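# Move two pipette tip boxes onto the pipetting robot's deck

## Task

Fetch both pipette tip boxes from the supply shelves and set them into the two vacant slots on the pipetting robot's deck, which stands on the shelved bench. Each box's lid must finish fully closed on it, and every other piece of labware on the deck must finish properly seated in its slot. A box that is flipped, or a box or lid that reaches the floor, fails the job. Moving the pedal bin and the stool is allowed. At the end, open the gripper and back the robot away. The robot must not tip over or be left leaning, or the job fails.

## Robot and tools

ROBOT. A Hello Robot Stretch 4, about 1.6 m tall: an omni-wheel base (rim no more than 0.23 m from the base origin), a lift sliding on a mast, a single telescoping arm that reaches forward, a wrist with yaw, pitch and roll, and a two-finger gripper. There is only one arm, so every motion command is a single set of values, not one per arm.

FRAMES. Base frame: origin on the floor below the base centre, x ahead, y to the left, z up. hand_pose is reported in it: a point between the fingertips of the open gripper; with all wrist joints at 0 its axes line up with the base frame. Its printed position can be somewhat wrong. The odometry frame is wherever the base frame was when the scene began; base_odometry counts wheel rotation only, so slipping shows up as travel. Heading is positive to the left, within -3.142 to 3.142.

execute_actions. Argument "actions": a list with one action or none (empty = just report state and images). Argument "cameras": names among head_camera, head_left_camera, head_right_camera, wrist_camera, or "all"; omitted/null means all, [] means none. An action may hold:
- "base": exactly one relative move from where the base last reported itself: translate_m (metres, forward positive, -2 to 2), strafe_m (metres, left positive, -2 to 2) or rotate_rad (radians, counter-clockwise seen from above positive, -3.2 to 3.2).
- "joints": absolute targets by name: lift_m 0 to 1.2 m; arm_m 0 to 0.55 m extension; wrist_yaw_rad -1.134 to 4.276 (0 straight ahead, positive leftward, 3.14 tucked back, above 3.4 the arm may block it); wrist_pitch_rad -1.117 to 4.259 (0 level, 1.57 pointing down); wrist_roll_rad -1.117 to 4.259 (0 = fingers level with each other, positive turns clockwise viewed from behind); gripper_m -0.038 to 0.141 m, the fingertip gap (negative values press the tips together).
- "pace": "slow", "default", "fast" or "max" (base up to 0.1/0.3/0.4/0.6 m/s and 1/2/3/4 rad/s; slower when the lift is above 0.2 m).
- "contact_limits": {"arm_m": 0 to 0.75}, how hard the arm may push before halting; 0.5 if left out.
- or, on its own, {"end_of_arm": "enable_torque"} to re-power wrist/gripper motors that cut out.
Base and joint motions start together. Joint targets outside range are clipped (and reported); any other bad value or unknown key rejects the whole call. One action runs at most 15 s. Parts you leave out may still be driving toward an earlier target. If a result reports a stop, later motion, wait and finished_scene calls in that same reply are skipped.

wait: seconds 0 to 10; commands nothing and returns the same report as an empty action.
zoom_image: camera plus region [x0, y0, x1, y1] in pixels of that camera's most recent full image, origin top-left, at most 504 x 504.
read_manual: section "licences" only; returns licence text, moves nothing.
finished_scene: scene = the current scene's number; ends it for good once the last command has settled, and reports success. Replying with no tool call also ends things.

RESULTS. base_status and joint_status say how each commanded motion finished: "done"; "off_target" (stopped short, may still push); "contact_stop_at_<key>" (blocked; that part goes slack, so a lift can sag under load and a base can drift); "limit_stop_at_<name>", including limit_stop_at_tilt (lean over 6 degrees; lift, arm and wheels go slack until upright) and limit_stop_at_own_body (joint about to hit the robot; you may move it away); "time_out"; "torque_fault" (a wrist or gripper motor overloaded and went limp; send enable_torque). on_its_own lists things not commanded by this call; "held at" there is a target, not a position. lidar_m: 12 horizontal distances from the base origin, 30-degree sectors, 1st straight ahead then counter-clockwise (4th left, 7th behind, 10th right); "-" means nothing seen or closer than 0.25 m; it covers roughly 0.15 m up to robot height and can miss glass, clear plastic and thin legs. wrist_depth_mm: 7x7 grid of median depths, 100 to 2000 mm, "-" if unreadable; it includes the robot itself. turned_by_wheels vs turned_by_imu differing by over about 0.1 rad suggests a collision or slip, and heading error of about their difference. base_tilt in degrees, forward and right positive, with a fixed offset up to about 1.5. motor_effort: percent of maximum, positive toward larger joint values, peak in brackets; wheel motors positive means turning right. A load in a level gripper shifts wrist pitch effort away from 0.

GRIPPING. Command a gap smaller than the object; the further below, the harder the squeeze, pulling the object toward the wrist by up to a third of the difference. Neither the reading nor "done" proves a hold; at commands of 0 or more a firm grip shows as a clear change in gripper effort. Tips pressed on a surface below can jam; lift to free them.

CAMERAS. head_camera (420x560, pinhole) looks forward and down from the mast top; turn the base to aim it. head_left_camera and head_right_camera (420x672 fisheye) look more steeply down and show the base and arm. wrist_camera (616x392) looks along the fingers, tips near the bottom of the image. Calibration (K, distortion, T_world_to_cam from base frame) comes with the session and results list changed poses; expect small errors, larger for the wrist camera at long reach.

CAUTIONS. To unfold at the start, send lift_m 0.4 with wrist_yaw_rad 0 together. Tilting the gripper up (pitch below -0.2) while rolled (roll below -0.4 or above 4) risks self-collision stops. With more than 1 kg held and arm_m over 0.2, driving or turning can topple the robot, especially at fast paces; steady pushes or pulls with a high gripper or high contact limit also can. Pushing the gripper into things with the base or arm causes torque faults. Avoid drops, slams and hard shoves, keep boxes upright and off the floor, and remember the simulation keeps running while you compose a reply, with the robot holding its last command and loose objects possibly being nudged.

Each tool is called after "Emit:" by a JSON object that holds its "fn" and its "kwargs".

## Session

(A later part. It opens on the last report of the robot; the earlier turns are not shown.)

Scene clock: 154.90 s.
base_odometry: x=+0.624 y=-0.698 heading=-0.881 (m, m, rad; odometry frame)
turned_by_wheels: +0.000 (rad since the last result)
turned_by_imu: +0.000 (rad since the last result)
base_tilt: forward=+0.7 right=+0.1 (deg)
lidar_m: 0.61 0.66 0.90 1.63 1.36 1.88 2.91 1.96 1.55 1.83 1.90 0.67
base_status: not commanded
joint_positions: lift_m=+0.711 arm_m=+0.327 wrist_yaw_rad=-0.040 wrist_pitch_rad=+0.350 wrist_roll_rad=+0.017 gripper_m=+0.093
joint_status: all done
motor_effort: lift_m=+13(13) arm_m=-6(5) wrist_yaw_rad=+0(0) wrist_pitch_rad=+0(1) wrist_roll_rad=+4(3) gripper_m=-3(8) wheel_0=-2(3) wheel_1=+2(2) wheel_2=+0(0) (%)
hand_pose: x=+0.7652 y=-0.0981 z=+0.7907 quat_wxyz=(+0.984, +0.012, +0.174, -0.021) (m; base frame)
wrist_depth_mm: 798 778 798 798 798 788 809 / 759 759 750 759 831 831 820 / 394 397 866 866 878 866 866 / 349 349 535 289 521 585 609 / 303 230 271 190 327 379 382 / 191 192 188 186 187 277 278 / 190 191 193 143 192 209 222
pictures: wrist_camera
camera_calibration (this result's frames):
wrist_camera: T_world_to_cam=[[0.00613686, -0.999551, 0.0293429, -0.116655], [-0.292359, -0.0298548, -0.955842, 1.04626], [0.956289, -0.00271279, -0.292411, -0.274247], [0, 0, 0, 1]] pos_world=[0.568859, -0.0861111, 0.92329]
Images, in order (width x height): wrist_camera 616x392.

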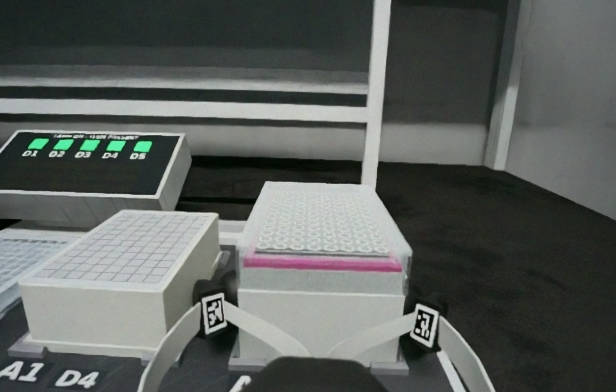

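Back dropped in. Small forward nudge, then retract.

Emit:
{"fn": "execute_actions", "kwargs": {"actions": [{"joints":{"lift_m":0.715,"arm_m":0.34},"pace":"slow","contact_limits":{"arm_m":0.15}}], "cameras": []}}

Emit:
{"fn": "execute_actions", "kwargs": {"actions": [{"joints":{"arm_m":0.2}}], "cameras": ["wrist_camera"]}}

Emit:
{"fn": "zoom_image", "kwargs": {"camera": "wrist_camera", "region": [100, 130, 430, 300]}}

Scene clock: 156.90 s.
base_odometry: x=+0.624 y=-0.698 heading=-0.881 (m, m, rad; odometry frame)
turned_by_wheels: +0.000 (rad since the last result)
turned_by_imu: +0.000 (rad since the last result)
base_tilt: forward=+0.7 right=+0.2 (deg)
lidar_m: 0.63 0.67 0.92 1.62 1.35 1.84 2.88 1.96 1.54 1.80 1.90 0.65
base_status: not commanded
joint_positions: lift_m=+0.715 arm_m=+0.339 wrist_yaw_rad=-0.041 wrist_pitch_rad=+0.353 wrist_roll_rad=+0.017 gripper_m=+0.093
joint_status: all done
motor_effort: lift_m=+24(25) arm_m=+7(7) wrist_yaw_rad=+5(5) wrist_pitch_rad=-7(7) wrist_roll_rad=+2(4) gripper_m=-2(3) wheel_0=-2(2) wheel_1=+2(2) wheel_2=+0(0) (%)
contact_limits: arm_m 0.15
hand_pose: x=+0.7766 y=-0.0985 z=+0.7932 quat_wxyz=(+0.984, +0.012, +0.175, -0.022) (m; base frame)
wrist_depth_mm: 788 788 778 788 798 788 788 / 759 750 750 741 820 798 831 / 384 389 854 854 842 854 820 / 340 342 539 549 564 591 609 / 304 235 271 190 330 379 382 / 179 183 185 176 177 278 282 / 183 184 190 141 185 211 226
pictures: none
No camera images: the call's "cameras" was empty. Leave "cameras" out to get every camera's image.

Scene clock: 158.37 s.
base_odometry: x=+0.624 y=-0.698 heading=-0.881 (m, m, rad; odometry frame)
turned_by_wheels: +0.000 (rad since the last result)
turned_by_imu: +0.000 (rad since the last result)
base_tilt: forward=+0.6 right=+0.1 (deg)
lidar_m: 0.63 0.67 0.90 1.62 1.36 1.90 2.88 1.97 1.53 1.81 1.89 0.67
base_status: not commanded
joint_positions: lift_m=+0.715 arm_m=+0.201 wrist_yaw_rad=-0.040 wrist_pitch_rad=+0.352 wrist_roll_rad=+0.017 gripper_m=+0.093
joint_status: all done
motor_effort: lift_m=+24(24) arm_m=-5(6) wrist_yaw_rad=+1(4) wrist_pitch_rad=-6(7) wrist_roll_rad=+4(3) gripper_m=-2(1) wheel_0=-2(2) wheel_1=+2(2) wheel_2=+0(0) (%)
hand_pose: x=+0.6390 y=-0.0982 z=+0.7933 quat_wxyz=(+0.984, +0.012, +0.175, -0.021) (m; base frame)
wrist_depth_mm: 917 917 917 917 917 891 917 / 891 878 866 891 960 931 960 / 904 500 917 991 991 976 991 / 418 462 402 309 574 597 609 / 315 312 314 314 351 379 387 / 258 265 199 273 251 281 282 / 270 242 244 148 241 241 244
pictures: wrist_camera
camera_calibration (this result's frames):
wrist_camera: T_world_to_cam=[[0.00583655, -0.999555, 0.0292583, -0.115785], [-0.294134, -0.0296805, -0.955303, 1.01253], [0.955747, -0.00303017, -0.294176, -0.151061], [0, 0, 0, 1]] pos_world=[0.44287, -0.0861388, 0.926221]
Images, in order (width x height): wrist_camera 616x392.

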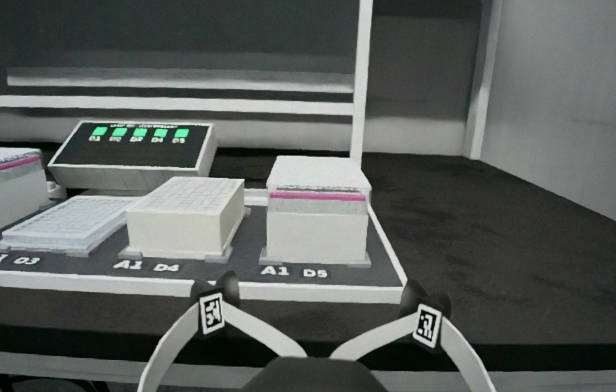

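Region (100, 130, 430, 300) of wrist_camera's 616x392 image, scaled by 1.527; it fills the top 260 rows of this view, and the rest is white.

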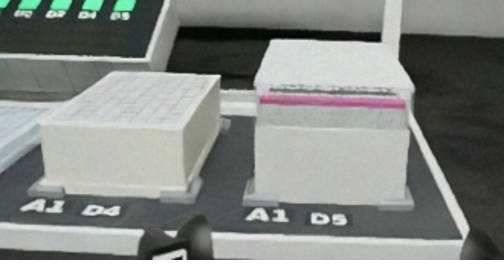

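Emit:
{"fn": "execute_actions", "kwargs": {"actions": [{"base":{"translate_m":-0.4},"joints":{"arm_m":0.0},"pace":"max"}], "cameras": ["wrist_camera"]}}

Emit:
{"fn": "finished_scene", "kwargs": {"scene": 1}}

Scene clock: 161.70 s.
base_odometry: x=+0.369 y=-0.390 heading=-0.881 (m, m, rad; odometry frame)
turned_by_wheels: +0.000 (rad since the last result)
turned_by_imu: +0.001 (rad since the last result)
base_tilt: forward=+0.6 right=+0.1 (deg)
lidar_m: 1.02 1.06 1.96 1.28 1.36 1.85 2.43 2.59 1.42 1.40 1.91 1.08
base_status: done
joint_positions: lift_m=+0.715 arm_m=+0.001 wrist_yaw_rad=-0.040 wrist_pitch_rad=+0.352 wrist_roll_rad=+0.017 gripper_m=+0.093
joint_status: all done
motor_effort: lift_m=+24(24) arm_m=-6(6) wrist_yaw_rad=+1(0) wrist_pitch_rad=-5(5) wrist_roll_rad=+3(4) gripper_m=-2(2) wheel_0=-2(4) wheel_1=+0(10) wheel_2=+0(13) (%)
hand_pose: x=+0.4390 y=-0.0982 z=+0.7933 quat_wxyz=(+0.984, +0.012, +0.175, -0.021) (m; base frame)
wrist_depth_mm: 946 1464 1430 1430 1430 1430 1464 / 1255 1464 1464 1499 1499 1537 1537 / 946 904 891 891 1229 1576 1537 / 1499 1042 1661 1661 878 1576 1661 / 1756 1618 1661 1808 1708 1756 1756 / 1430 1537 200 1576 1430 1576 1576 / 1205 1205 1255 148 1182 1255 1255
pictures: wrist_camera
camera_calibration (this result's frames):
wrist_camera: T_world_to_cam=[[0.00580978, -0.999555, 0.0292564, -0.114612], [-0.294109, -0.0296709, -0.955311, 0.953747], [0.955754, -0.00305444, -0.294151, 0.0400348], [0, 0, 0, 1]] pos_world=[0.242908, -0.0861407, 0.926254]
Images, in order (width x height): wrist_camera 616x392.

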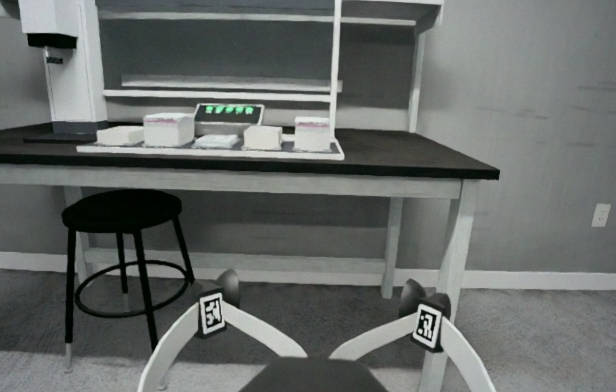

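The scene is finished: the task was done.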